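# Six arms hold a cloth above lanterns over patch

## Task

The six arms are fixed on the table top at these approximate scene-frame spots (metres), each facing the given heading in degrees measured counter-clockwise from +x: arm1 at x=-0.87, y=+0.65, z=+0.72, facing -90; arm2 at x=-0.87, y=-0.65, z=+0.72, facing +90; arm3 at x=+0.00, y=+0.65, z=+0.72, facing -90; arm4 at x=+0.00, y=-0.65, z=+0.72, facing +90; arm5 at x=+0.87, y=+0.65, z=+0.72, facing -90; arm6 at x=+0.87, y=-0.65, z=+0.72, facing +90. Grip the cloth at its four handles and hold it motionless, with every part of it roughly a hand's width higher than the lantern tops, placed so that from above it covers the painted patch. At the end the cloth must touch nothing but the grippers at its handles. Each lantern must finish upright at the spot it stands on now. It fails if, at the finish, any arm is in contact with the cloth's fabric (not a handle) or any gripper is holding a lantern.

## Robot and tools

Robots. Six identical i2rt Big YAM arms, arm1 to arm6, each with six revolute joints, a two-finger gripper and a fisheye camera on the wrist. Their feet sit on the table top at z=+0.72: arms 1, 3, 5 along y=+0.65 facing -y, arms 2, 4, 6 along y=-0.65 facing +y, at x = -0.87, 0.00 and +0.87. So arm1 faces arm2, arm3 faces arm4, arm5 faces arm6. The hand reaches roughly 1.0 m out from the joint1 axis. Two room cameras: cam_high (896x504, looking down from about 2.1 m) and cam_low (896x504, a side view from about x=1.93). Wrist cameras are 504x504.

Frame. One scene frame for everything, metres, origin on the floor, +z up. "hand" is the point halfway between the fingertips; its z axis runs along the fingers and the fingers open along its y axis.

execute_actions. Argument "actions" is a list holding one action object or none (empty list = just report state and images). The action has one entry per arm you command, keyed "arm1".."arm6", each holding {"joints": {...}}. Inside, each named joint gets an absolute target, not an offset: joint1_rad..joint6_rad in radians, gripper_m in metres as the fingertip gap. Ranges: joint1_rad -2.879 to 2.879 (rotation about the foot, positive counter-clockwise seen from above, 0 = along the foot's facing); joint2_rad 0 to 3.141 (shoulder, 0 = upper arm lying back, increasing lifts it up and forward); joint3_rad 0 to 3.019 (elbow, 0 = folded, increasing opens); joint4_rad -1.692 to 1.57 (hand pitch, positive tips fingers up); joint5_rad -1.57 to 1.57 (hand yaw, positive toward the arm's right); joint6_rad -2.094 to 2.094 (hand roll, positive clockwise viewed from behind); gripper_m 0 to 0.093. Arrival tolerances are ±0.045, ±0.14, ±0.09, ±0.055, ±0.03, ±0.035 rad and ±0.003 m. All commanded motions begin at once and may finish at different moments; each joint has its own speed, so the hand can swing along a wide path. One action runs at most 15 s. Joints or arms you leave out keep chasing their previous target. Any unknown key or out-of-range number rejects the whole call and nothing moves. Optional "cameras": list of names (arm1_cam_wrist ... arm6_cam_wrist, cam_high, cam_low, or "all"); omitted or null gives all, [] gives none.

wait: {"seconds": 0 to 10}; commands nothing, returns state and images. zoom_image: {"camera": name, "region": [x0, y0, x1, y1]} in pixels of that camera's latest full image, top-left origin, at most 504x504. read_manual: returns licence texts only. finished_scene: {"scene": number of the current scene}; irreversible, so only call it once the goal holds steadily.

Reading results. joint_positions gives current joint values. joint_status says how each commanded motion ended: reached; "off_target" (rested short, may still push); "contact_stop" or "time_out" (target dropped, joint holds where it stopped, though after time_out a joint may keep a target up to 0.375, 0.375, 0.113, 0.225, 0.075, 0.3 rad away for joints 1-6 and keep pushing); "not_followed" (the self/inter-arm collision check withheld the arm's targets, shown with a "joint command not followed" line and usually a "cause:"; the gripper part still runs, and the arm may retry those targets later). on_its_own lists joints moving without this call's command; "held at" is the target held, not the position. To relieve pushing, send a joint its reported position. Very small changes may not move a joint. A loaded joint sags. "MOTOR HOT" appears from 85 °C; at 100 °C an "OVER-TEMPERATURE FAULT" drops that arm and statuses read "limit_stop_at_motor_heat"; resend targets afterwards. A "pictures" line names the cameras in image order, and cameras whose calibration differs get new calibration lines. Wrist-camera poses come from joint readings, so they inherit joint errors.

Cautions. Arms do not stop on contact; they keep pressing and can press hard, which also heats motors. Never let two arms press hard on each other: that ends the run. The collision check may react late and ignores fingers, gripper housings and wrist cameras. Don't knock lanterns over or push any rigid object out of the work area. Avoid dropping the cloth, slipping, slamming or shoving. Loose items may occasionally get a brief nudge from outside. While you are composing a reply the robots keep holding the last command. Shorter total robot motion is better, so coordinate the four handle-holding arms together and keep the other two parked out of the way.

Each tool is called after ">>>" as name(argument=value, ...), one argument or row to a line, values as JSON.

## Session

>>> execute_actions(
  actions=[],
)

Scene clock: 0.00 s.
arm1.joint_positions: joint1_rad=+0.013 joint2_rad=+0.424 joint3_rad=+1.451 joint4_rad=-1.544 joint5_rad=-0.008 joint6_rad=+0.013 gripper_m=+0.095
arm1.joint_status: not commanded
arm1.hand: x=-0.8623 y=+0.5287 z=+1.3165 quat_wxyz=(-0.353, -0.614, -0.611, +0.353) (m; scene frame)
arm2.joint_positions: joint1_rad=-0.010 joint2_rad=+0.451 joint3_rad=+1.449 joint4_rad=-1.544 joint5_rad=-0.010 joint6_rad=-0.015 gripper_m=+0.095
arm2.joint_status: not commanded
arm2.hand: x=-0.8707 y=-0.5228 z=+1.2769 quat_wxyz=(-0.348, +0.620, -0.612, -0.346) (m; scene frame)
arm3.joint_positions: joint1_rad=+0.017 joint2_rad=+0.424 joint3_rad=+1.448 joint4_rad=-1.522 joint5_rad=+0.005 joint6_rad=+0.007 gripper_m=+0.095
arm3.joint_status: not commanded
arm3.hand: x=-0.0001 y=+0.5312 z=+1.3128 quat_wxyz=(-0.360, -0.611, -0.604, +0.363) (m; scene frame)
arm4.joint_positions: joint1_rad=-0.001 joint2_rad=+0.422 joint3_rad=+1.478 joint4_rad=-1.532 joint5_rad=+0.009 joint6_rad=+0.003 gripper_m=+0.094
arm4.joint_status: not commanded
arm4.hand: x=+0.0027 y=-0.5388 z=+1.3286 quat_wxyz=(-0.371, +0.599, -0.609, -0.364) (m; scene frame)
arm5.joint_positions: joint1_rad=-0.011 joint2_rad=+0.447 joint3_rad=+1.465 joint4_rad=-1.548 joint5_rad=-0.015 joint6_rad=+0.005 gripper_m=+0.095
arm5.joint_status: not commanded
arm5.hand: x=+0.8604 y=+0.5211 z=+1.2772 quat_wxyz=(-0.346, -0.633, -0.598, +0.350) (m; scene frame)
arm6.joint_positions: joint1_rad=-0.014 joint2_rad=+0.440 joint3_rad=+1.454 joint4_rad=-1.553 joint5_rad=-0.013 joint6_rad=-0.002 gripper_m=+0.094
arm6.joint_status: not commanded
arm6.hand: x=+0.8707 y=-0.5295 z=+1.3648 quat_wxyz=(-0.350, +0.611, -0.619, -0.349) (m; scene frame)
pictures: arm1_cam_wrist, arm2_cam_wrist, arm3_cam_wrist, arm4_cam_wrist, arm5_cam_wrist, arm6_cam_wrist, cam_high, cam_low
Images, in order (width x height): arm1_cam_wrist 504x504, arm2_cam_wrist 504x504, arm3_cam_wrist 504x504, arm4_cam_wrist 504x504, arm5_cam_wrist 504x504, arm6_cam_wrist 504x504, cam_high 896x504, cam_low 896x504.

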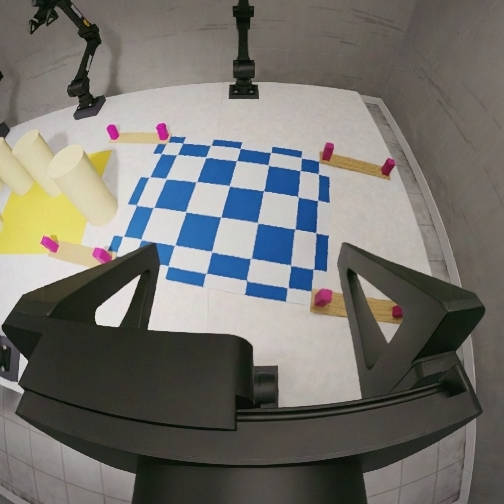

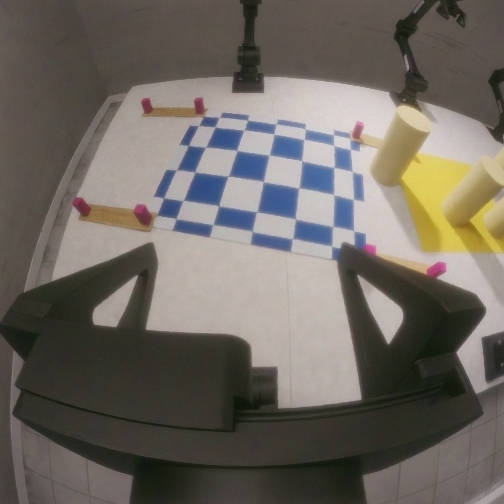

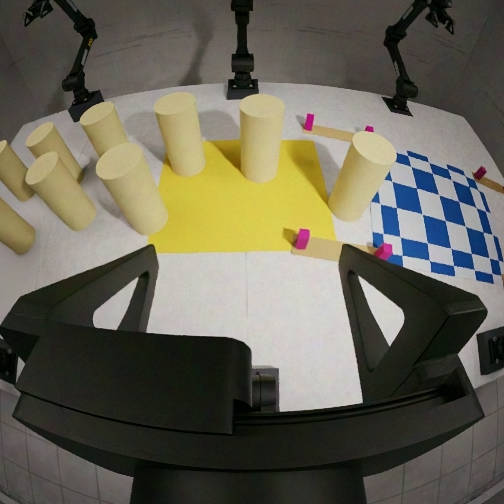

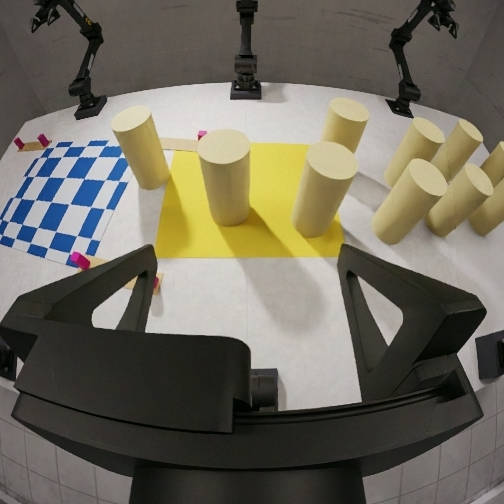

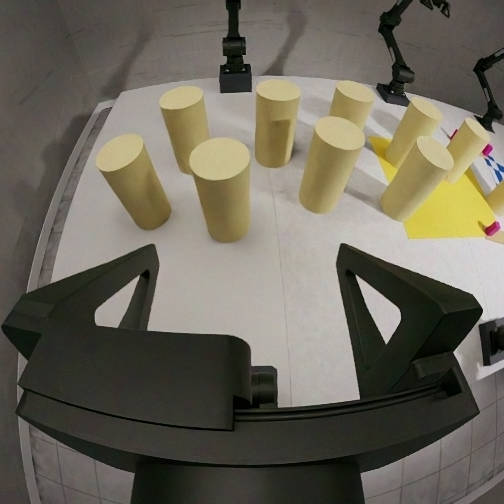

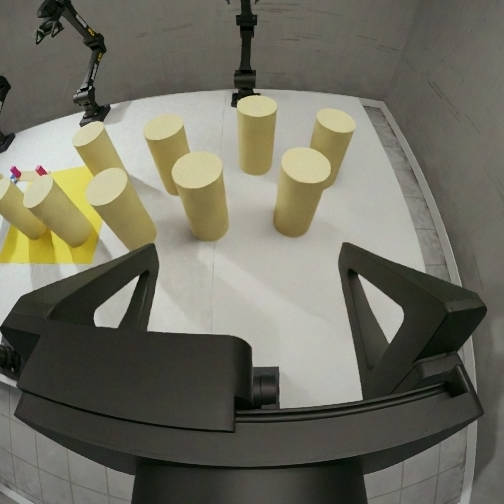

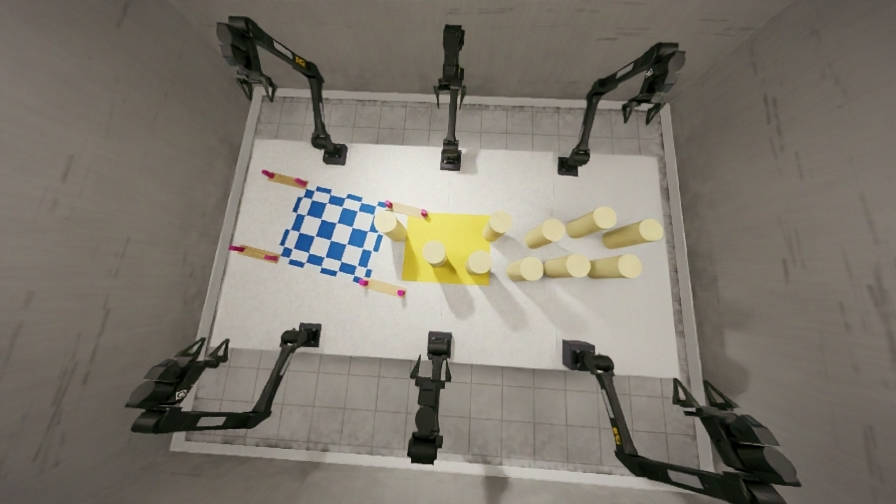

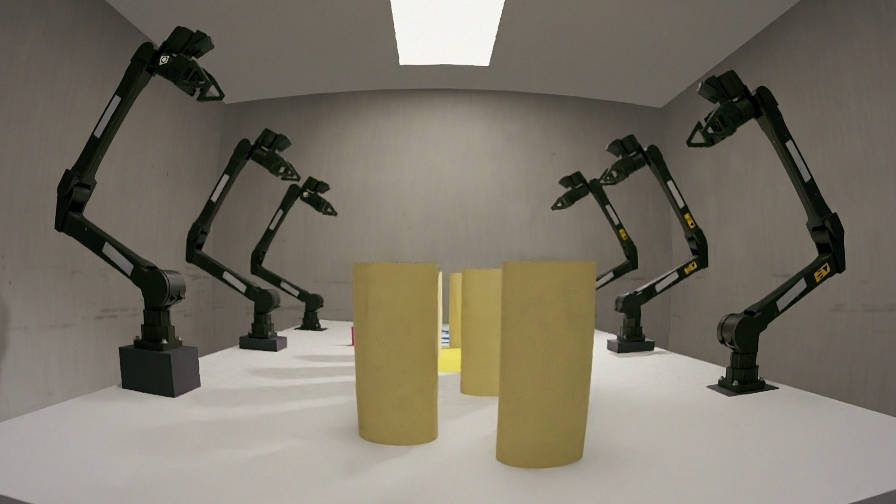

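>>> zoom_image(
  camera="cam_high",
  region=[210, 150, 510, 320],
)

>>> zoom_image(
  camera="arm1_cam_wrist",
  region=[0, 100, 440, 350],
)

>>> zoom_image(
  camera="arm2_cam_wrist",
  region=[60, 80, 504, 300],
)

Region (210, 150, 510, 320) of cam_high's 896x504 image, scaled by 1.680, with more detail than that image has; it fills the top 286 rows of this view, and the rest is white.

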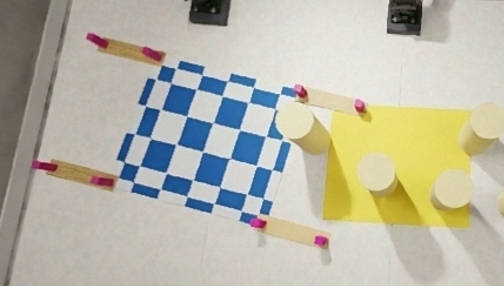

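Region (0, 100, 440, 350) of arm1_cam_wrist's 504x504 image, scaled by 1.145, with more detail than that image has; it fills the top 286 rows of this view, and the rest is white.

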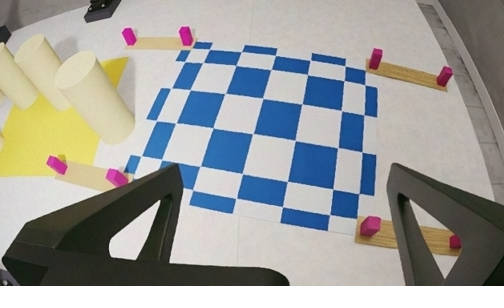

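Region (60, 80, 504, 300) of arm2_cam_wrist's 504x504 image, scaled by 1.135, with more detail than that image has; it fills the top 250 rows of this view, and the rest is white.

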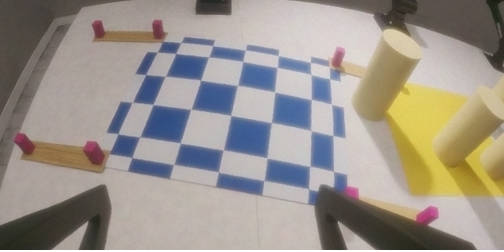

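>>> zoom_image(
  camera="cam_high",
  region=[220, 160, 340, 280],
)

>>> zoom_image(
  camera="cam_high",
  region=[340, 190, 460, 310],
)

>>> zoom_image(
  camera="cam_high",
  region=[390, 190, 550, 310],
)

>>> zoom_image(
  camera="cam_low",
  region=[300, 220, 650, 480],
)

Region (220, 160, 340, 280) of cam_high's 896x504 image, scaled by 4.200, with more detail than that image has.

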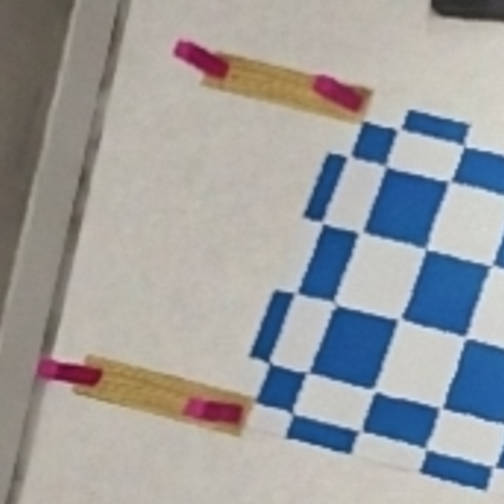

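Region (340, 190, 460, 310) of cam_high's 896x504 image, scaled by 4.200, with more detail than that image has.

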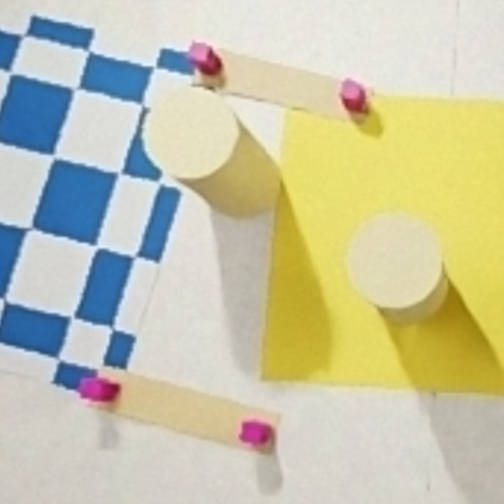

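Region (390, 190, 550, 310) of cam_high's 896x504 image, scaled by 3.150, with more detail than that image has; it fills the top 378 rows of this view, and the rest is white.

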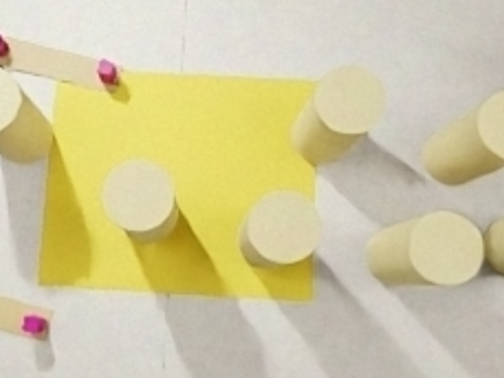

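Region (300, 220, 650, 480) of cam_low's 896x504 image, scaled by 1.440, with more detail than that image has; it fills the top 374 rows of this view, and the rest is white.

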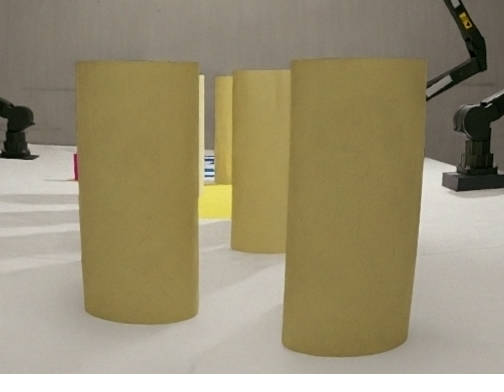

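>>> zoom_image(
  camera="cam_high",
  region=[500, 180, 680, 300],
)

>>> zoom_image(
  camera="cam_low",
  region=[340, 240, 620, 290],
)

Region (500, 180, 680, 300) of cam_high's 896x504 image, scaled by 2.800, with more detail than that image has.

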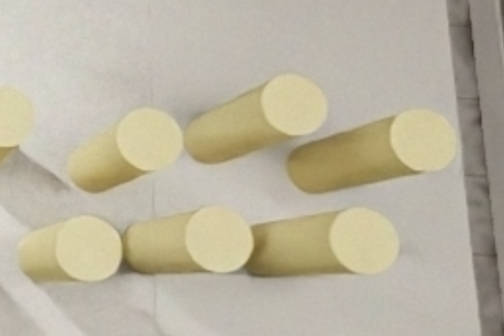

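Region (340, 240, 620, 290) of cam_low's 896x504 image, scaled by 1.800, with more detail than that image has; it fills the top 90 rows of this view, and the rest is white.

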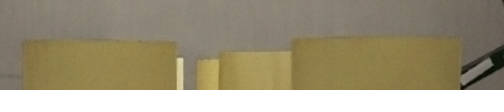

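>>> execute_actions(
  actions=[
    {"arm1":{"joints":{"joint1_rad":-0.770,"joint2_rad":0.948,"joint3_rad":0.75,"joint4_rad":-1.30,"joint6_rad":-0.57,"gripper_m":0.09}},"arm2":{"joints":{"joint1_rad":0.408,"joint2_rad":2.008,"joint3_rad":1.89,"joint4_rad":-1.453,"joint6_rad":0.61,"gripper_m":0.09}},"arm3":{"joints":{"joint1_rad":-0.873,"joint2_rad":1.0,"joint6_rad":-0.67,"gripper_m":0.09}},"arm4":{"joints":{"joint1_rad":0.853,"joint2_rad":1.2,"joint3_rad":1.7,"joint6_rad":1.05,"gripper_m":0.09}}},
  ],
  cameras=["cam_high"],
)

Scene clock: 121.90 s.
arm1.joint_positions: joint1_rad=-0.764 joint2_rad=+0.954 joint3_rad=+0.752 joint4_rad=-1.298 joint5_rad=-0.008 joint6_rad=-0.561 gripper_m=+0.090
arm1.joint_status: all done
arm1.hand: x=-1.0430 y=+0.4706 z=+0.9214 quat_wxyz=(+0.000, -0.780, -0.625, +0.036) (m; scene frame)
arm2.joint_positions: joint1_rad=+0.401 joint2_rad=+2.016 joint3_rad=+1.870 joint4_rad=-1.453 joint5_rad=-0.010 joint6_rad=+0.595 gripper_m=+0.090
arm2.joint_status: all done
arm2.hand: x=-1.1140 y=-0.0831 z=+0.8690 quat_wxyz=(+0.008, +0.637, -0.771, +0.012) (m; scene frame)
arm3.joint_positions: joint1_rad=-0.869 joint2_rad=+1.004 joint3_rad=+1.448 joint4_rad=-1.522 joint5_rad=+0.004 joint6_rad=-0.657 gripper_m=+0.090
arm3.joint_status: all done
arm3.hand: x=-0.2611 y=+0.4391 z=+1.1906 quat_wxyz=(+0.000, -0.761, -0.601, +0.245) (m; scene frame)
arm4.joint_positions: joint1_rad=+0.855 joint2_rad=+1.202 joint3_rad=+1.675 joint4_rad=-1.531 joint5_rad=+0.010 joint6_rad=+1.037 gripper_m=+0.090
arm4.joint_status: all done
arm4.hand: x=-0.3058 y=-0.3776 z=+1.2292 quat_wxyz=(+0.035, +0.616, -0.746, -0.251) (m; scene frame)
arm5.joint_positions: joint1_rad=-0.011 joint2_rad=+0.447 joint3_rad=+1.465 joint4_rad=-1.548 joint5_rad=-0.015 joint6_rad=+0.005 gripper_m=+0.095
arm5.joint_status: not commanded
arm5.hand: x=+0.8604 y=+0.5211 z=+1.2772 quat_wxyz=(-0.346, -0.633, -0.598, +0.350) (m; scene frame)
arm6.joint_positions: joint1_rad=-0.014 joint2_rad=+0.440 joint3_rad=+1.454 joint4_rad=-1.553 joint5_rad=-0.013 joint6_rad=-0.002 gripper_m=+0.094
arm6.joint_status: not commanded
arm6.hand: x=+0.8707 y=-0.5295 z=+1.3648 quat_wxyz=(-0.350, +0.611, -0.619, -0.349) (m; scene frame)
pictures: cam_high
Images, in order (width x height): cam_high 896x504.

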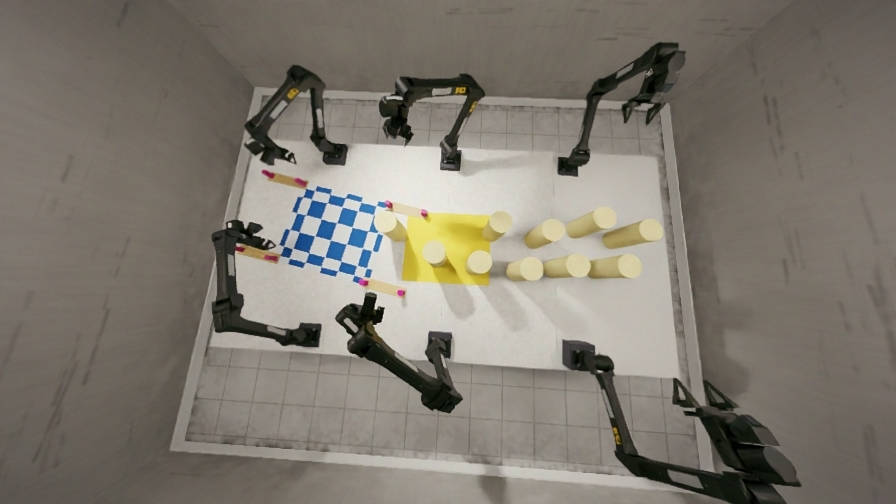

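>>> execute_actions(
  actions=[
    {"arm1":{"joints":{"joint2_rad":0.948,"joint3_rad":0.646,"joint4_rad":-1.269}},"arm3":{"joints":{"joint2_rad":1.653,"joint3_rad":1.304,"joint4_rad":-1.222}},"arm4":{"joints":{"joint2_rad":2.103,"joint3_rad":1.953,"joint4_rad":-1.422}}},
  ],
  cameras=["arm1_cam_wrist","arm2_cam_wrist","arm3_cam_wrist","arm4_cam_wrist","cam_high"],
)

Scene clock: 126.03 s.
arm1.joint_positions: joint1_rad=-0.764 joint2_rad=+0.954 joint3_rad=+0.641 joint4_rad=-1.278 joint5_rad=-0.008 joint6_rad=-0.561 gripper_m=+0.090
arm1.joint_status: all done
arm1.hand: x=-1.0203 y=+0.4945 z=+0.8800 quat_wxyz=(+0.005, -0.781, -0.625, -0.009) (m; scene frame)
arm2.joint_positions: joint1_rad=+0.401 joint2_rad=+2.016 joint3_rad=+1.870 joint4_rad=-1.453 joint5_rad=-0.010 joint6_rad=+0.595 gripper_m=+0.090
arm2.joint_status: not commanded
arm2.hand: x=-1.1140 y=-0.0831 z=+0.8690 quat_wxyz=(+0.008, +0.637, -0.771, +0.012) (m; scene frame)
arm3.joint_positions: joint1_rad=-0.869 joint2_rad=+1.670 joint3_rad=+1.298 joint4_rad=-1.234 joint5_rad=+0.004 joint6_rad=-0.657 gripper_m=+0.090
arm3.joint_status: all done
arm3.hand: x=-0.3687 y=+0.3525 z=+0.8734 quat_wxyz=(+0.003, -0.784, -0.620, -0.016) (m; scene frame)
arm4.joint_positions: joint1_rad=+0.855 joint2_rad=+2.120 joint3_rad=+1.926 joint4_rad=-1.423 joint5_rad=+0.010 joint6_rad=+1.039 gripper_m=+0.090
arm4.joint_status: all done
arm4.hand: x=-0.4796 y=-0.2250 z=+0.8600 quat_wxyz=(-0.008, +0.637, -0.771, +0.023) (m; scene frame)
arm5.joint_positions: joint1_rad=-0.011 joint2_rad=+0.447 joint3_rad=+1.465 joint4_rad=-1.548 joint5_rad=-0.015 joint6_rad=+0.005 gripper_m=+0.095
arm5.joint_status: not commanded
arm5.hand: x=+0.8604 y=+0.5211 z=+1.2772 quat_wxyz=(-0.346, -0.633, -0.598, +0.350) (m; scene frame)
arm6.joint_positions: joint1_rad=-0.014 joint2_rad=+0.440 joint3_rad=+1.454 joint4_rad=-1.553 joint5_rad=-0.013 joint6_rad=-0.002 gripper_m=+0.094
arm6.joint_status: not commanded
arm6.hand: x=+0.8707 y=-0.5295 z=+1.3648 quat_wxyz=(-0.350, +0.611, -0.619, -0.349) (m; scene frame)
pictures: arm1_cam_wrist, arm2_cam_wrist, arm3_cam_wrist, arm4_cam_wrist, cam_high
camera_calibration (this result's frames):
arm1_cam_wrist: T_world_to_cam=[[-0.974479, 0.224387, -0.00638877, -1.09679], [0.175042, 0.777385, 0.604179, -0.733502], [0.140536, 0.587642, -0.796823, 0.682797], [0, 0, 0, 1]] pos_world=[-1.03636, 0.415078, 0.980228]
arm2_cam_wrist: T_world_to_cam=[[0.981028, -0.192869, 0.0196209, 1.06161], [-0.163279, -0.767447, 0.619972, -0.782078], [-0.104516, -0.611414, -0.784378, 0.640108], [0, 0, 0, 1]] pos_world=[-1.10227, -0.00408046, 0.966124]
arm3_cam_wrist: T_world_to_cam=[[-0.969668, 0.242458, -0.0309477, -0.414428], [0.173415, 0.771654, 0.611946, -0.732465], [0.172252, 0.588017, -0.790294, 0.673568], [0, 0, 0, 1]] pos_world=[-0.390861, 0.269621, 0.96772]
arm4_cam_wrist: T_world_to_cam=[[0.980676, -0.192003, 0.0375456, 0.396096], [-0.176819, -0.787729, 0.5901, -0.764001], [-0.0837252, -0.585336, -0.806457, 0.643041], [0, 0, 0, 1]] pos_world=[-0.469693, -0.149379, 0.95455]
Images, in order (width x height): arm1_cam_wrist 504x504, arm2_cam_wrist 504x504, arm3_cam_wrist 504x504, arm4_cam_wrist 504x504, cam_high 896x504.

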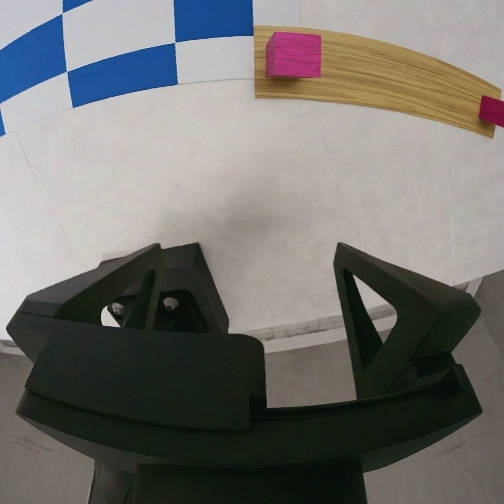

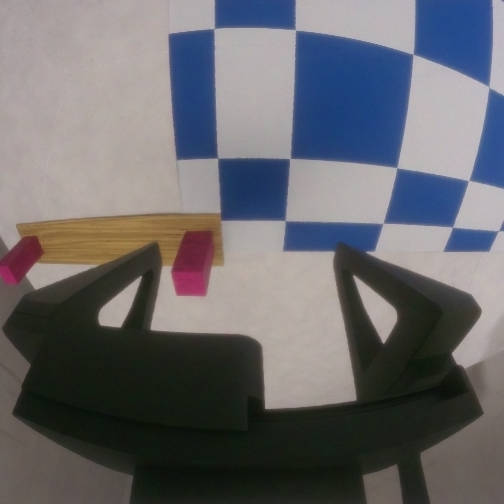

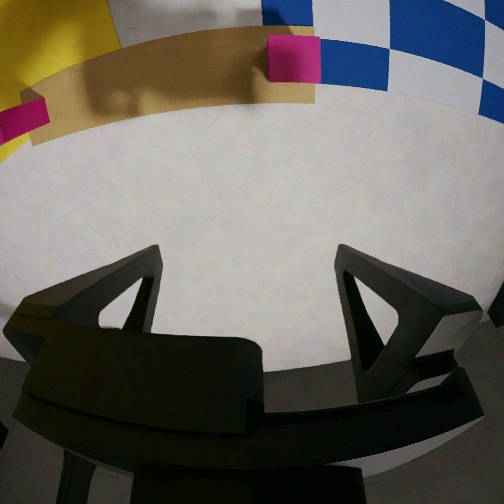

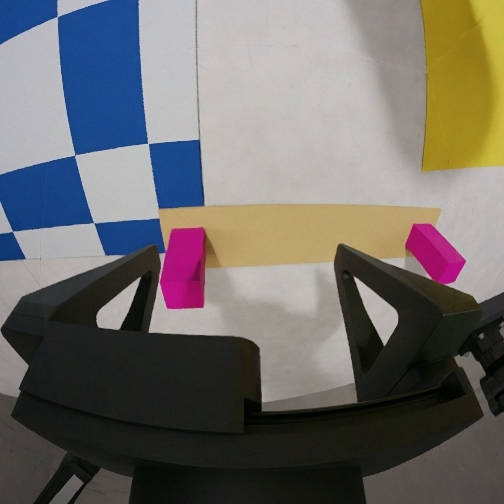

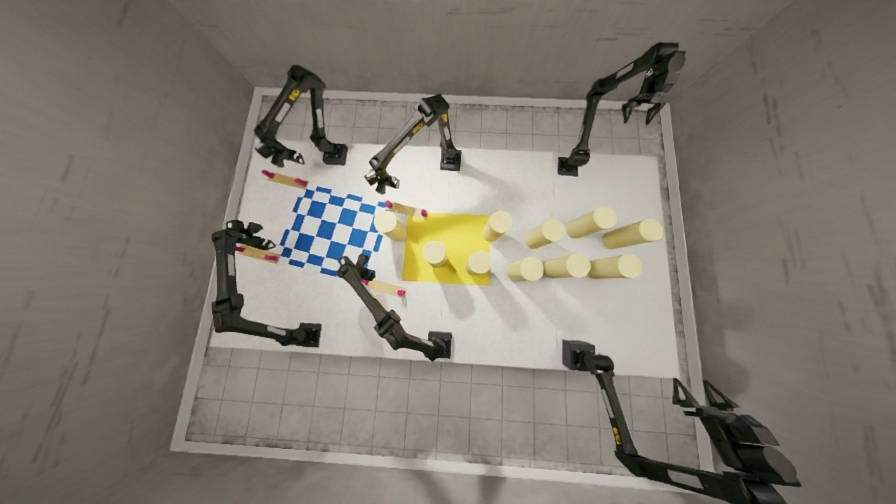

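>>> execute_actions(
  actions=[
    {"arm1":{"joints":{"joint1_rad":-0.710,"joint2_rad":1.226,"joint3_rad":0.845,"joint4_rad":-1.172,"joint5_rad":0,"joint6_rad":-0.51}},"arm2":{"joints":{"joint1_rad":0.562,"joint2_rad":1.896,"joint3_rad":1.75,"joint4_rad":-1.397,"joint5_rad":0,"joint6_rad":0.775}},"arm3":{"joints":{"joint1_rad":-0.902,"joint2_rad":1.665,"joint3_rad":1.275,"joint4_rad":-0.805,"joint5_rad":-0.27,"joint6_rad":-0.65}},"arm4":{"joints":{"joint1_rad":0.987,"joint2_rad":2.108,"joint3_rad":2.015,"joint4_rad":-1.436,"joint5_rad":0,"joint6_rad":1.20}}},
  ],
  cameras=["arm1_cam_wrist","arm2_cam_wrist","arm3_cam_wrist","arm4_cam_wrist"],
)

Scene clock: 157.23 s.
arm1.joint_positions: joint1_rad=-0.716 joint2_rad=+1.226 joint3_rad=+0.813 joint4_rad=-1.175 joint5_rad=-0.002 joint6_rad=-0.519 gripper_m=+0.090
arm1.joint_status: all done
arm1.hand: x=-1.0716 y=+0.4238 z=+0.8753 quat_wxyz=(+0.008, -0.779, -0.627, -0.007) (m; scene frame)
arm2.joint_positions: joint1_rad=+0.563 joint2_rad=+1.892 joint3_rad=+1.760 joint4_rad=-1.411 joint5_rad=-0.002 joint6_rad=+0.760 gripper_m=+0.090
arm2.joint_status: all done
arm2.hand: x=-1.1872 y=-0.1512 z=+0.8993 quat_wxyz=(-0.001, +0.635, -0.772, -0.014) (m; scene frame)
arm3.joint_positions: joint1_rad=-0.898 joint2_rad=+1.670 joint3_rad=+1.280 joint4_rad=-0.826 joint5_rad=-0.267 joint6_rad=-0.657 gripper_m=+0.090
arm3.joint_status: all done
arm3.hand: x=-0.4200 y=+0.2723 z=+0.8880 quat_wxyz=(-0.130, -0.759, -0.613, +0.177) (m; scene frame)
arm4.joint_positions: joint1_rad=+0.993 joint2_rad=+2.120 joint3_rad=+1.979 joint4_rad=-1.429 joint5_rad=+0.001 joint6_rad=+1.188 gripper_m=+0.090
arm4.joint_status: all done
arm4.hand: x=-0.5469 y=-0.2878 z=+0.8800 quat_wxyz=(+0.000, +0.633, -0.774, -0.001) (m; scene frame)
arm5.joint_positions: joint1_rad=-0.011 joint2_rad=+0.447 joint3_rad=+1.465 joint4_rad=-1.548 joint5_rad=-0.015 joint6_rad=+0.005 gripper_m=+0.095
arm5.joint_status: not commanded
arm5.hand: x=+0.8604 y=+0.5211 z=+1.2772 quat_wxyz=(-0.346, -0.633, -0.598, +0.350) (m; scene frame)
arm6.joint_positions: joint1_rad=-0.014 joint2_rad=+0.440 joint3_rad=+1.454 joint4_rad=-1.553 joint5_rad=-0.013 joint6_rad=-0.002 gripper_m=+0.094
arm6.joint_status: not commanded
arm6.hand: x=+0.8707 y=-0.5295 z=+1.3648 quat_wxyz=(-0.350, +0.611, -0.619, -0.349) (m; scene frame)
pictures: arm1_cam_wrist, arm2_cam_wrist, arm3_cam_wrist, arm4_cam_wrist
camera_calibration (this result's frames):
arm1_cam_wrist: T_world_to_cam=[[-0.975716, 0.219039, 0.000643324, -1.13612], [0.174791, 0.776832, 0.604963, -0.667493], [0.132011, 0.590385, -0.796253, 0.717077], [0, 0, 0, 1]] pos_world=[-1.08652, 0.344034, 0.975514]
arm2_cam_wrist: T_world_to_cam=[[0.980535, -0.196154, -0.00861635, 1.14406], [-0.154499, -0.797906, 0.582646, -0.825705], [-0.121163, -0.569974, -0.81268, 0.626491], [0, 0, 0, 1]] pos_world=[-1.17345, -0.0773396, 1.00009]
arm3_cam_wrist: T_world_to_cam=[[-0.97578, 0.218755, -0.000404679, -0.467543], [0.214829, 0.958616, 0.186827, -0.326624], [0.0412573, 0.182215, -0.982393, 0.967092], [0, 0, 0, 1]] pos_world=[-0.425951, 0.239165, 1.0109]
arm4_cam_wrist: T_world_to_cam=[[0.979047, -0.203444, -0.00877724, 0.485935], [-0.161148, -0.800414, 0.57738, -0.821047], [-0.12449, -0.563868, -0.816428, 0.609479], [0, 0, 0, 1]] pos_world=[-0.53219, -0.214652, 0.975917]
Images, in order (width x height): arm1_cam_wrist 504x504, arm2_cam_wrist 504x504, arm3_cam_wrist 504x504, arm4_cam_wrist 504x504.

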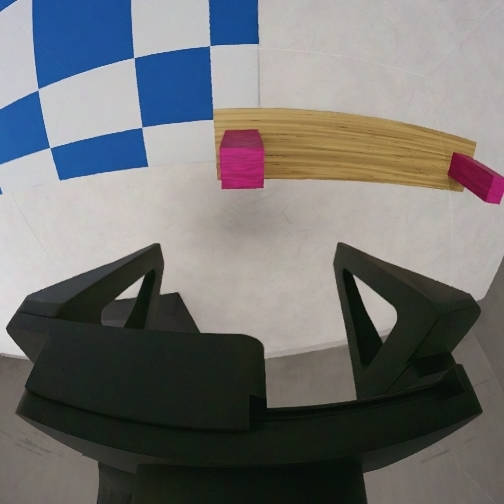

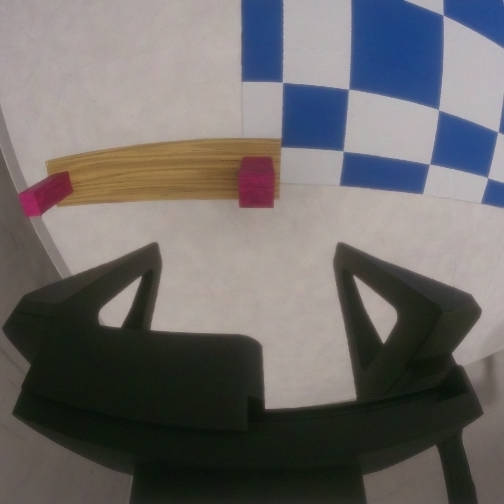

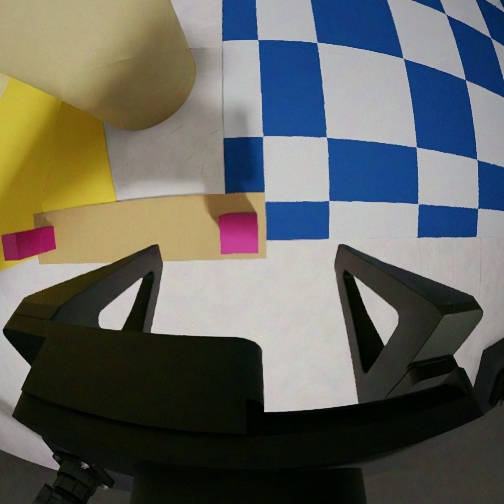

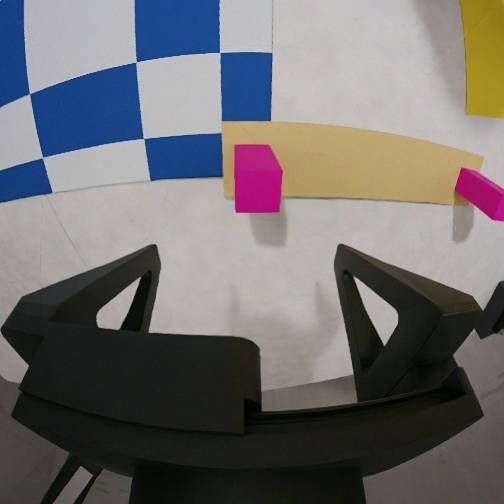

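>>> execute_actions(
  actions=[
    {"arm1":{"joints":{"joint1_rad":-0.700,"joint2_rad":1.41,"joint3_rad":0.685,"joint4_rad":-0.835}},"arm2":{"joints":{"joint2_rad":1.965,"joint3_rad":1.555,"joint4_rad":-1.14}},"arm3":{"joints":{"joint2_rad":1.806,"joint3_rad":1.158,"joint4_rad":-0.555}},"arm4":{"joints":{"joint2_rad":2.188,"joint3_rad":1.845,"joint4_rad":-1.205}}},
  ],
  cameras=["arm1_cam_wrist","arm2_cam_wrist","arm3_cam_wrist","arm4_cam_wrist"],
)

Scene clock: 170.37 s.
arm1.joint_positions: joint1_rad=-0.710 joint2_rad=+1.423 joint3_rad=+0.674 joint4_rad=-0.846 joint5_rad=-0.002 joint6_rad=-0.519 gripper_m=+0.090
arm1.joint_status: all done
arm1.hand: x=-1.0739 y=+0.4207 z=+0.7738 quat_wxyz=(+0.009, -0.777, -0.630, -0.010) (m; scene frame)
arm2.joint_positions: joint1_rad=+0.563 joint2_rad=+1.968 joint3_rad=+1.551 joint4_rad=-1.154 joint5_rad=-0.002 joint6_rad=+0.760 gripper_m=+0.090
arm2.joint_status: all done
arm2.hand: x=-1.1812 y=-0.1604 z=+0.7800 quat_wxyz=(+0.000, +0.635, -0.772, +0.000) (m; scene frame)
arm3.joint_positions: joint1_rad=-0.898 joint2_rad=+1.828 joint3_rad=+1.152 joint4_rad=-0.574 joint5_rad=-0.268 joint6_rad=-0.657 gripper_m=+0.090
arm3.joint_status: all done
arm3.hand: x=-0.4152 y=+0.2760 z=+0.7701 quat_wxyz=(-0.131, -0.763, -0.613, +0.159) (m; scene frame)
arm4.joint_positions: joint1_rad=+0.993 joint2_rad=+2.179 joint3_rad=+1.837 joint4_rad=-1.213 joint5_rad=+0.001 joint6_rad=+1.188 gripper_m=+0.090
arm4.joint_status: all done
arm4.hand: x=-0.5484 y=-0.2869 z=+0.7900 quat_wxyz=(+0.002, +0.632, -0.775, -0.007) (m; scene frame)
arm5.joint_positions: joint1_rad=-0.011 joint2_rad=+0.447 joint3_rad=+1.465 joint4_rad=-1.548 joint5_rad=-0.015 joint6_rad=+0.005 gripper_m=+0.095
arm5.joint_status: not commanded
arm5.hand: x=+0.8604 y=+0.5211 z=+1.2772 quat_wxyz=(-0.346, -0.633, -0.598, +0.350) (m; scene frame)
arm6.joint_positions: joint1_rad=-0.014 joint2_rad=+0.440 joint3_rad=+1.454 joint4_rad=-1.553 joint5_rad=-0.013 joint6_rad=-0.002 gripper_m=+0.094
arm6.joint_status: not commanded
arm6.hand: x=+0.8707 y=-0.5295 z=+1.3648 quat_wxyz=(-0.350, +0.611, -0.619, -0.349) (m; scene frame)
pictures: arm1_cam_wrist, arm2_cam_wrist, arm3_cam_wrist, arm4_cam_wrist
camera_calibration (this result's frames):
arm1_cam_wrist: T_world_to_cam=[[-0.977089, 0.212817, -0.00258038, -1.13403], [0.167177, 0.774937, 0.609528, -0.614145], [0.131717, 0.595132, -0.79276, 0.633308], [0, 0, 0, 1]] pos_world=[-1.08879, 0.340361, 0.873474]
arm2_cam_wrist: T_world_to_cam=[[0.980439, -0.196533, 0.010646, 1.12011], [-0.163649, -0.783955, 0.59886, -0.783847], [-0.10935, -0.588888, -0.800783, 0.526631], [0, 0, 0, 1]] pos_world=[-1.16889, -0.0842361, 0.879207]
arm3_cam_wrist: T_world_to_cam=[[-0.975488, 0.218795, -0.0235025, -0.44583], [0.208968, 0.954518, 0.212669, -0.330355], [0.0689645, 0.202545, -0.976842, 0.852046], [0, 0, 0, 1]] pos_world=[-0.424629, 0.240298, 0.892092]
arm4_cam_wrist: T_world_to_cam=[[0.97878, -0.203704, -0.0222448, 0.497244], [-0.154506, -0.804947, 0.572877, -0.762666], [-0.134603, -0.557283, -0.81934, 0.534953], [0, 0, 0, 1]] pos_world=[-0.532522, -0.214495, 0.886283]
Images, in order (width x height): arm1_cam_wrist 504x504, arm2_cam_wrist 504x504, arm3_cam_wrist 504x504, arm4_cam_wrist 504x504.

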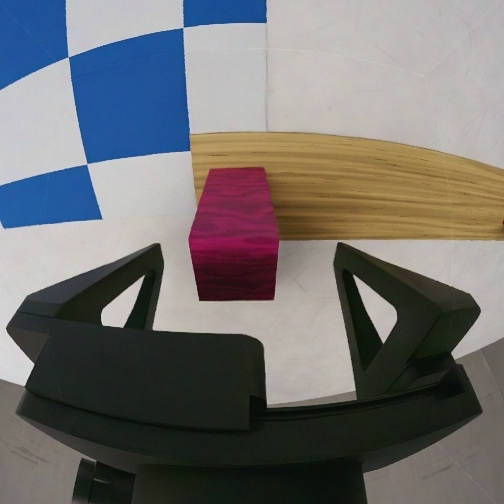

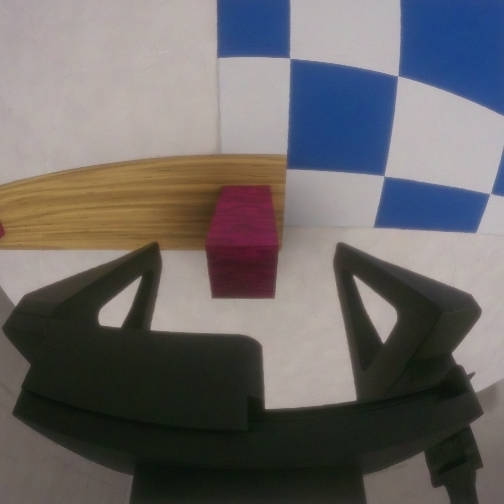

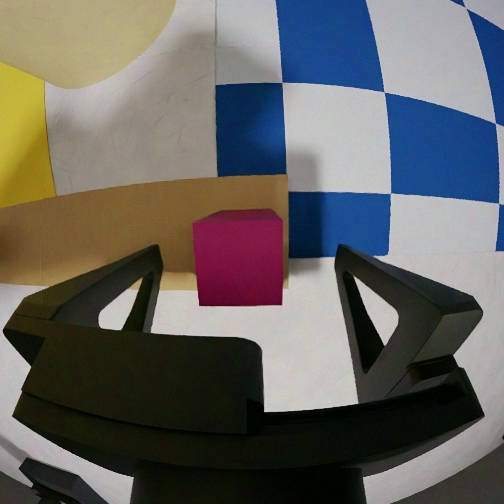

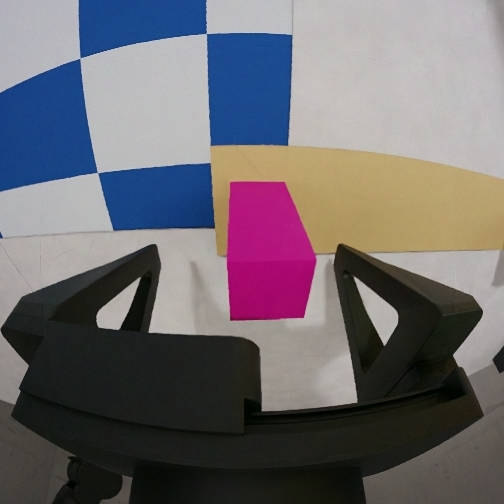

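>>> execute_actions(
  actions=[
    {"arm1":{"joints":{"joint1_rad":-0.655,"joint3_rad":0.715,"joint4_rad":-0.865,"joint6_rad":-0.47}}},
  ],
  cameras=["arm1_cam_wrist"],
)

Scene clock: 181.80 s.
arm1.joint_positions: joint1_rad=-0.660 joint2_rad=+1.423 joint3_rad=+0.676 joint4_rad=-0.856 joint5_rad=-0.002 joint6_rad=-0.480 gripper_m=+0.090
arm1.joint_status: all done
arm1.hand: x=-1.0614 y=+0.4115 z=+0.7743 quat_wxyz=(+0.010, -0.773, -0.634, -0.014) (m; scene frame)
arm2.joint_positions: joint1_rad=+0.563 joint2_rad=+1.968 joint3_rad=+1.551 joint4_rad=-1.154 joint5_rad=-0.002 joint6_rad=+0.760 gripper_m=+0.090
arm2.joint_status: not commanded
arm2.hand: x=-1.1812 y=-0.1604 z=+0.7800 quat_wxyz=(+0.000, +0.635, -0.772, +0.000) (m; scene frame)
arm3.joint_positions: joint1_rad=-0.898 joint2_rad=+1.828 joint3_rad=+1.152 joint4_rad=-0.574 joint5_rad=-0.268 joint6_rad=-0.657 gripper_m=+0.090
arm3.joint_status: not commanded
arm3.hand: x=-0.4152 y=+0.2760 z=+0.7701 quat_wxyz=(-0.131, -0.763, -0.613, +0.159) (m; scene frame)
arm4.joint_positions: joint1_rad=+0.993 joint2_rad=+2.179 joint3_rad=+1.837 joint4_rad=-1.213 joint5_rad=+0.001 joint6_rad=+1.188 gripper_m=+0.090
arm4.joint_status: not commanded
arm4.hand: x=-0.5484 y=-0.2869 z=+0.7900 quat_wxyz=(+0.002, +0.632, -0.775, -0.007) (m; scene frame)
arm5.joint_positions: joint1_rad=-0.011 joint2_rad=+0.447 joint3_rad=+1.465 joint4_rad=-1.548 joint5_rad=-0.015 joint6_rad=+0.005 gripper_m=+0.095
arm5.joint_status: not commanded
arm5.hand: x=+0.8604 y=+0.5211 z=+1.2772 quat_wxyz=(-0.346, -0.633, -0.598, +0.350) (m; scene frame)
arm6.joint_positions: joint1_rad=-0.014 joint2_rad=+0.440 joint3_rad=+1.454 joint4_rad=-1.553 joint5_rad=-0.013 joint6_rad=-0.002 gripper_m=+0.094
arm6.joint_status: not commanded
arm6.hand: x=+0.8707 y=-0.5295 z=+1.3648 quat_wxyz=(-0.350, +0.611, -0.619, -0.349) (m; scene frame)
pictures: arm1_cam_wrist
camera_calibration (this result's frames):
arm1_cam_wrist: T_world_to_cam=[[-0.979346, 0.202125, -0.00516244, -1.11588], [0.156245, 0.772756, 0.615172, -0.624559], [0.128331, 0.601659, -0.788376, 0.627858], [0, 0, 0, 1]] pos_world=[-1.07582, 0.330422, 0.873439]
Images, in order (width x height): arm1_cam_wrist 504x504.

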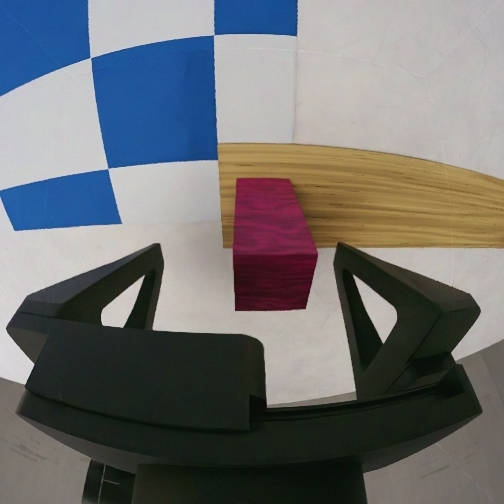

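>>> execute_actions(
  actions=[
    {"arm1":{"joints":{"gripper_m":0.0}},"arm2":{"joints":{"gripper_m":0.0}},"arm3":{"joints":{"gripper_m":0.0}},"arm4":{"joints":{"gripper_m":0.0}}},
  ],
  cameras=["arm1_cam_wrist","arm2_cam_wrist","arm3_cam_wrist","arm4_cam_wrist"],
)

Scene clock: 186.37 s.
arm1.joint_positions: joint1_rad=-0.660 joint2_rad=+1.423 joint3_rad=+0.677 joint4_rad=-0.857 joint5_rad=+0.004 joint6_rad=-0.476 gripper_m=+0.029
arm1.joint_status: gripper_m off_target (ended at +0.029, target +0.000)
arm1.hand: x=-1.0623 y=+0.4122 z=+0.7744 quat_wxyz=(+0.013, -0.774, -0.633, -0.013) (m; scene frame)
arm2.joint_positions: joint1_rad=+0.563 joint2_rad=+1.968 joint3_rad=+1.551 joint4_rad=-1.153 joint5_rad=-0.002 joint6_rad=+0.763 gripper_m=+0.029
arm2.joint_status: gripper_m off_target (ended at +0.029, target +0.000)
arm2.hand: x=-1.1813 y=-0.1602 z=+0.7800 quat_wxyz=(+0.000, +0.634, -0.773, -0.001) (m; scene frame)
arm3.joint_positions: joint1_rad=-0.898 joint2_rad=+1.828 joint3_rad=+1.152 joint4_rad=-0.574 joint5_rad=-0.271 joint6_rad=-0.655 gripper_m=+0.029
arm3.joint_status: gripper_m off_target (ended at +0.029, target +0.000)
arm3.hand: x=-0.4150 y=+0.2755 z=+0.7703 quat_wxyz=(-0.133, -0.763, -0.612, +0.160) (m; scene frame)
arm4.joint_positions: joint1_rad=+0.993 joint2_rad=+2.179 joint3_rad=+1.837 joint4_rad=-1.212 joint5_rad=-0.001 joint6_rad=+1.194 gripper_m=+0.029
arm4.joint_status: gripper_m off_target (ended at +0.029, target +0.000)
arm4.hand: x=-0.5489 y=-0.2869 z=+0.7900 quat_wxyz=(+0.003, +0.630, -0.776, -0.008) (m; scene frame)
arm5.joint_positions: joint1_rad=-0.011 joint2_rad=+0.447 joint3_rad=+1.465 joint4_rad=-1.548 joint5_rad=-0.015 joint6_rad=+0.005 gripper_m=+0.095
arm5.joint_status: not commanded
arm5.hand: x=+0.8604 y=+0.5211 z=+1.2772 quat_wxyz=(-0.346, -0.633, -0.598, +0.350) (m; scene frame)
arm6.joint_positions: joint1_rad=-0.014 joint2_rad=+0.440 joint3_rad=+1.454 joint4_rad=-1.553 joint5_rad=-0.013 joint6_rad=-0.002 gripper_m=+0.094
arm6.joint_status: not commanded
arm6.hand: x=+0.8707 y=-0.5295 z=+1.3648 quat_wxyz=(-0.350, +0.611, -0.619, -0.349) (m; scene frame)
pictures: arm1_cam_wrist, arm2_cam_wrist, arm3_cam_wrist, arm4_cam_wrist
camera_calibration (this result's frames):
arm1_cam_wrist: T_world_to_cam=[[-0.978698, 0.205304, 0.000559031, -1.12192], [0.161782, 0.769541, 0.617764, -0.619839], [0.126399, 0.604695, -0.786363, 0.622792], [0, 0, 0, 1]] pos_world=[-1.07646, 0.330728, 0.873282]
arm2_cam_wrist: T_world_to_cam=[[0.979838, -0.199535, 0.0101273, 1.11947], [-0.165866, -0.784151, 0.597993, -0.785623], [-0.111379, -0.587616, -0.801437, 0.525097], [0, 0, 0, 1]] pos_world=[-1.16872, -0.0841173, 0.879292]
arm3_cam_wrist: T_world_to_cam=[[-0.97519, 0.219818, -0.0261579, -0.443633], [0.209605, 0.954907, 0.210283, -0.327985], [0.0712023, 0.199584, -0.97729, 0.854404], [0, 0, 0, 1]] pos_world=[-0.424715, 0.240188, 0.892366]
arm4_cam_wrist: T_world_to_cam=[[0.977629, -0.208917, -0.0243916, 0.497282], [-0.157418, -0.803646, 0.57391, -0.764841], [-0.139502, -0.557231, -0.818555, 0.531561], [0, 0, 0, 1]] pos_world=[-0.532404, -0.214568, 0.886191]
Images, in order (width x height): arm1_cam_wrist 504x504, arm2_cam_wrist 504x504, arm3_cam_wrist 504x504, arm4_cam_wrist 504x504.

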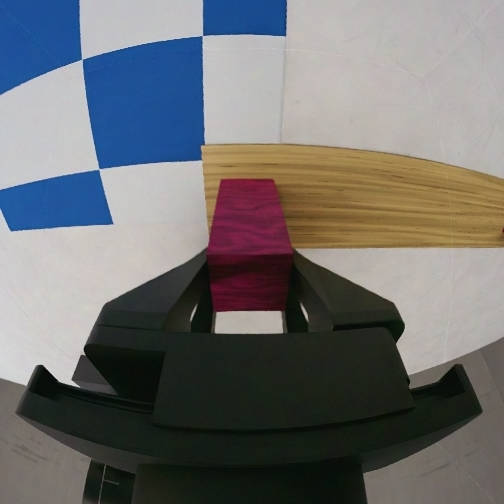

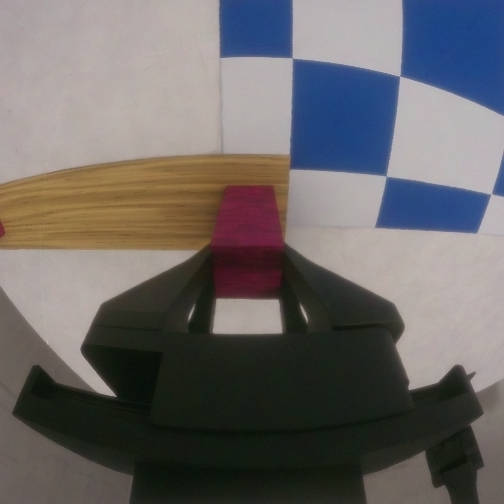

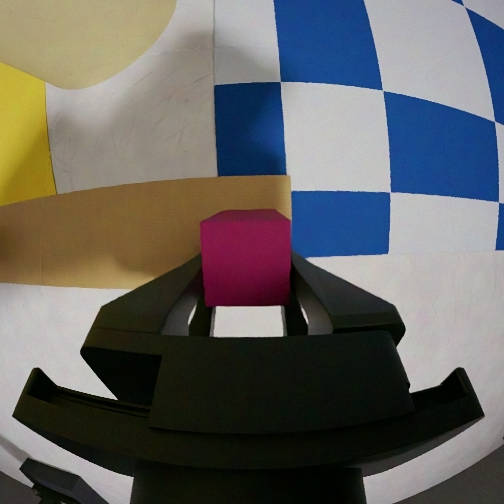

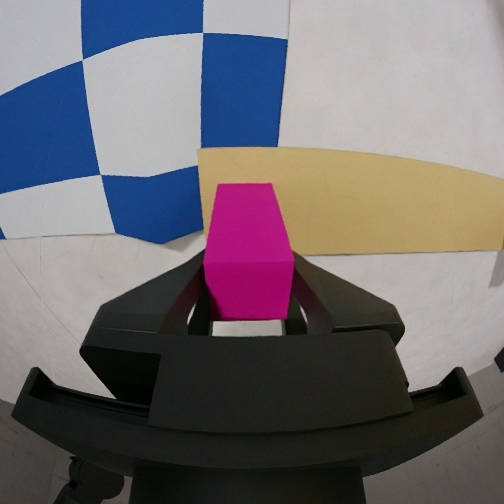

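>>> execute_actions(
  actions=[
    {"arm1":{"joints":{"joint2_rad":1.148,"joint3_rad":0.995,"joint4_rad":-1.388}},"arm2":{"joints":{"joint2_rad":1.866,"joint3_rad":1.875,"joint4_rad":-1.555}},"arm3":{"joints":{"joint2_rad":1.615,"joint3_rad":1.42,"joint4_rad":-1.0}},"arm4":{"joints":{"joint2_rad":2.11,"joint3_rad":2.195,"joint4_rad":-1.617}}},
  ],
  cameras=["cam_high","cam_low","arm3_cam_wrist"],
)

Scene clock: 209.97 s.
arm1.joint_positions: joint1_rad=-0.660 joint2_rad=+1.146 joint3_rad=+0.971 joint4_rad=-1.378 joint5_rad=-0.008 joint6_rad=-0.476 gripper_m=+0.029
arm1.joint_status: all done
arm1.hand: x=-1.0596 y=+0.4075 z=+0.9554 quat_wxyz=(+0.002, -0.774, -0.633, +0.010) (m; scene frame)
arm2.joint_positions: joint1_rad=+0.560 joint2_rad=+1.855 joint3_rad=+1.833 joint4_rad=-1.545 joint5_rad=+0.009 joint6_rad=+0.763 gripper_m=+0.029
arm2.joint_status: all done
arm2.hand: x=-1.1760 y=-0.1621 z=+0.9474 quat_wxyz=(-0.005, +0.633, -0.774, -0.001) (m; scene frame)
arm3.joint_positions: joint1_rad=-0.898 joint2_rad=+1.618 joint3_rad=+1.396 joint4_rad=-0.978 joint5_rad=-0.266 joint6_rad=-0.655 gripper_m=+0.029
arm3.joint_status: all done
arm3.hand: x=-0.4228 y=+0.2703 z=+0.9557 quat_wxyz=(-0.129, -0.758, -0.612, +0.185) (m; scene frame)
arm4.joint_positions: joint1_rad=+0.993 joint2_rad=+2.104 joint3_rad=+2.164 joint4_rad=-1.601 joint5_rad=-0.001 joint6_rad=+1.194 gripper_m=+0.029
arm4.joint_status: all done
arm4.hand: x=-0.5517 y=-0.2850 z=+0.9608 quat_wxyz=(+0.005, +0.630, -0.776, -0.014) (m; scene frame)
arm5.joint_positions: joint1_rad=-0.011 joint2_rad=+0.447 joint3_rad=+1.465 joint4_rad=-1.548 joint5_rad=-0.015 joint6_rad=+0.005 gripper_m=+0.095
arm5.joint_status: not commanded
arm5.hand: x=+0.8604 y=+0.5211 z=+1.2772 quat_wxyz=(-0.346, -0.633, -0.598, +0.350) (m; scene frame)
arm6.joint_positions: joint1_rad=-0.014 joint2_rad=+0.440 joint3_rad=+1.454 joint4_rad=-1.553 joint5_rad=-0.013 joint6_rad=-0.002 gripper_m=+0.094
arm6.joint_status: not commanded
arm6.hand: x=+0.8707 y=-0.5295 z=+1.3648 quat_wxyz=(-0.350, +0.611, -0.619, -0.349) (m; scene frame)
pictures: arm3_cam_wrist, cam_high, cam_low
camera_calibration (this result's frames):
arm3_cam_wrist: T_world_to_cam=[[-0.975177, 0.221194, 0.0101917, -0.480365], [0.219537, 0.95982, 0.174783, -0.32355], [0.0288787, 0.172681, -0.984554, 1.03351], [0, 0, 0, 1]] pos_world=[-0.427256, 0.238335, 1.079]
Images, in order (width x height): arm3_cam_wrist 504x504, cam_high 896x504, cam_low 896x504.

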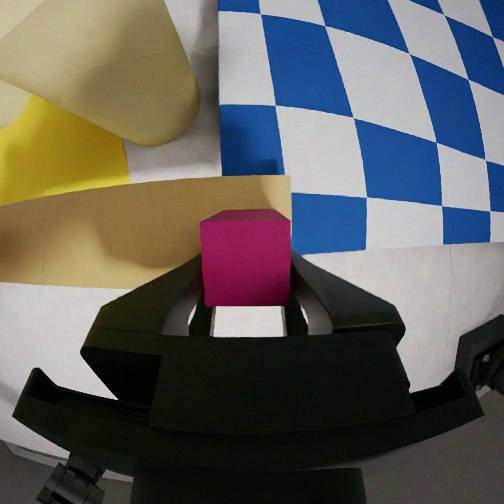

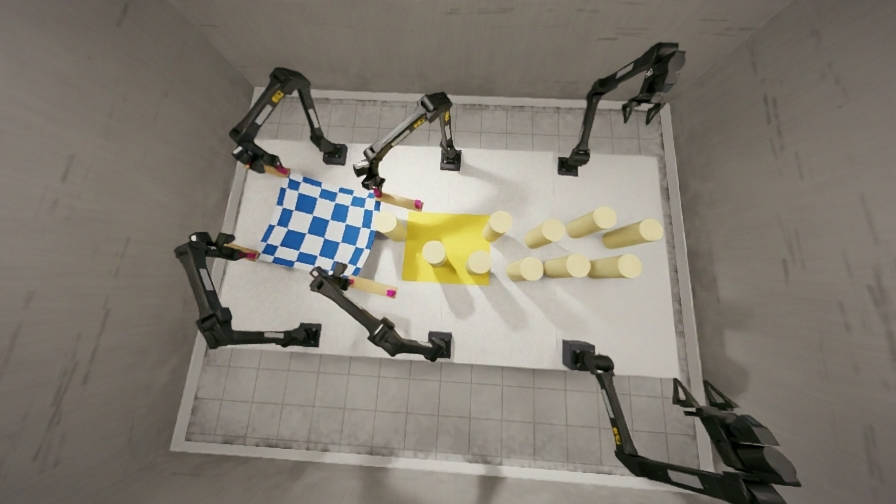

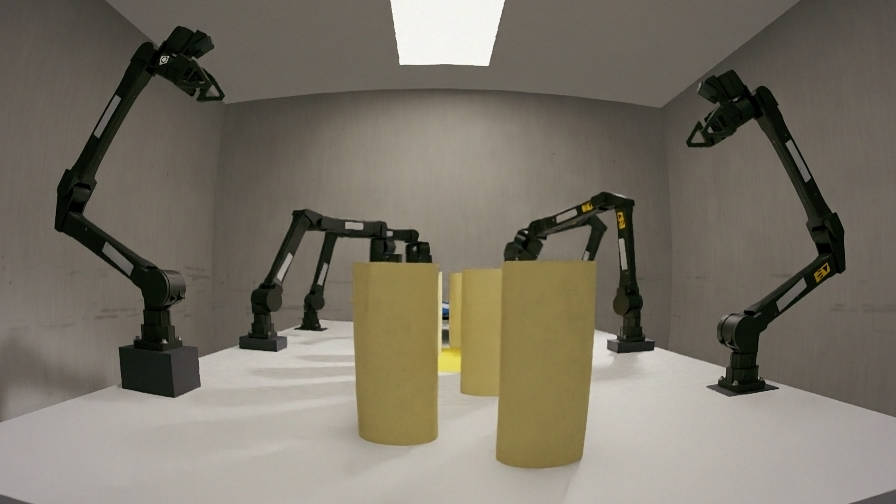

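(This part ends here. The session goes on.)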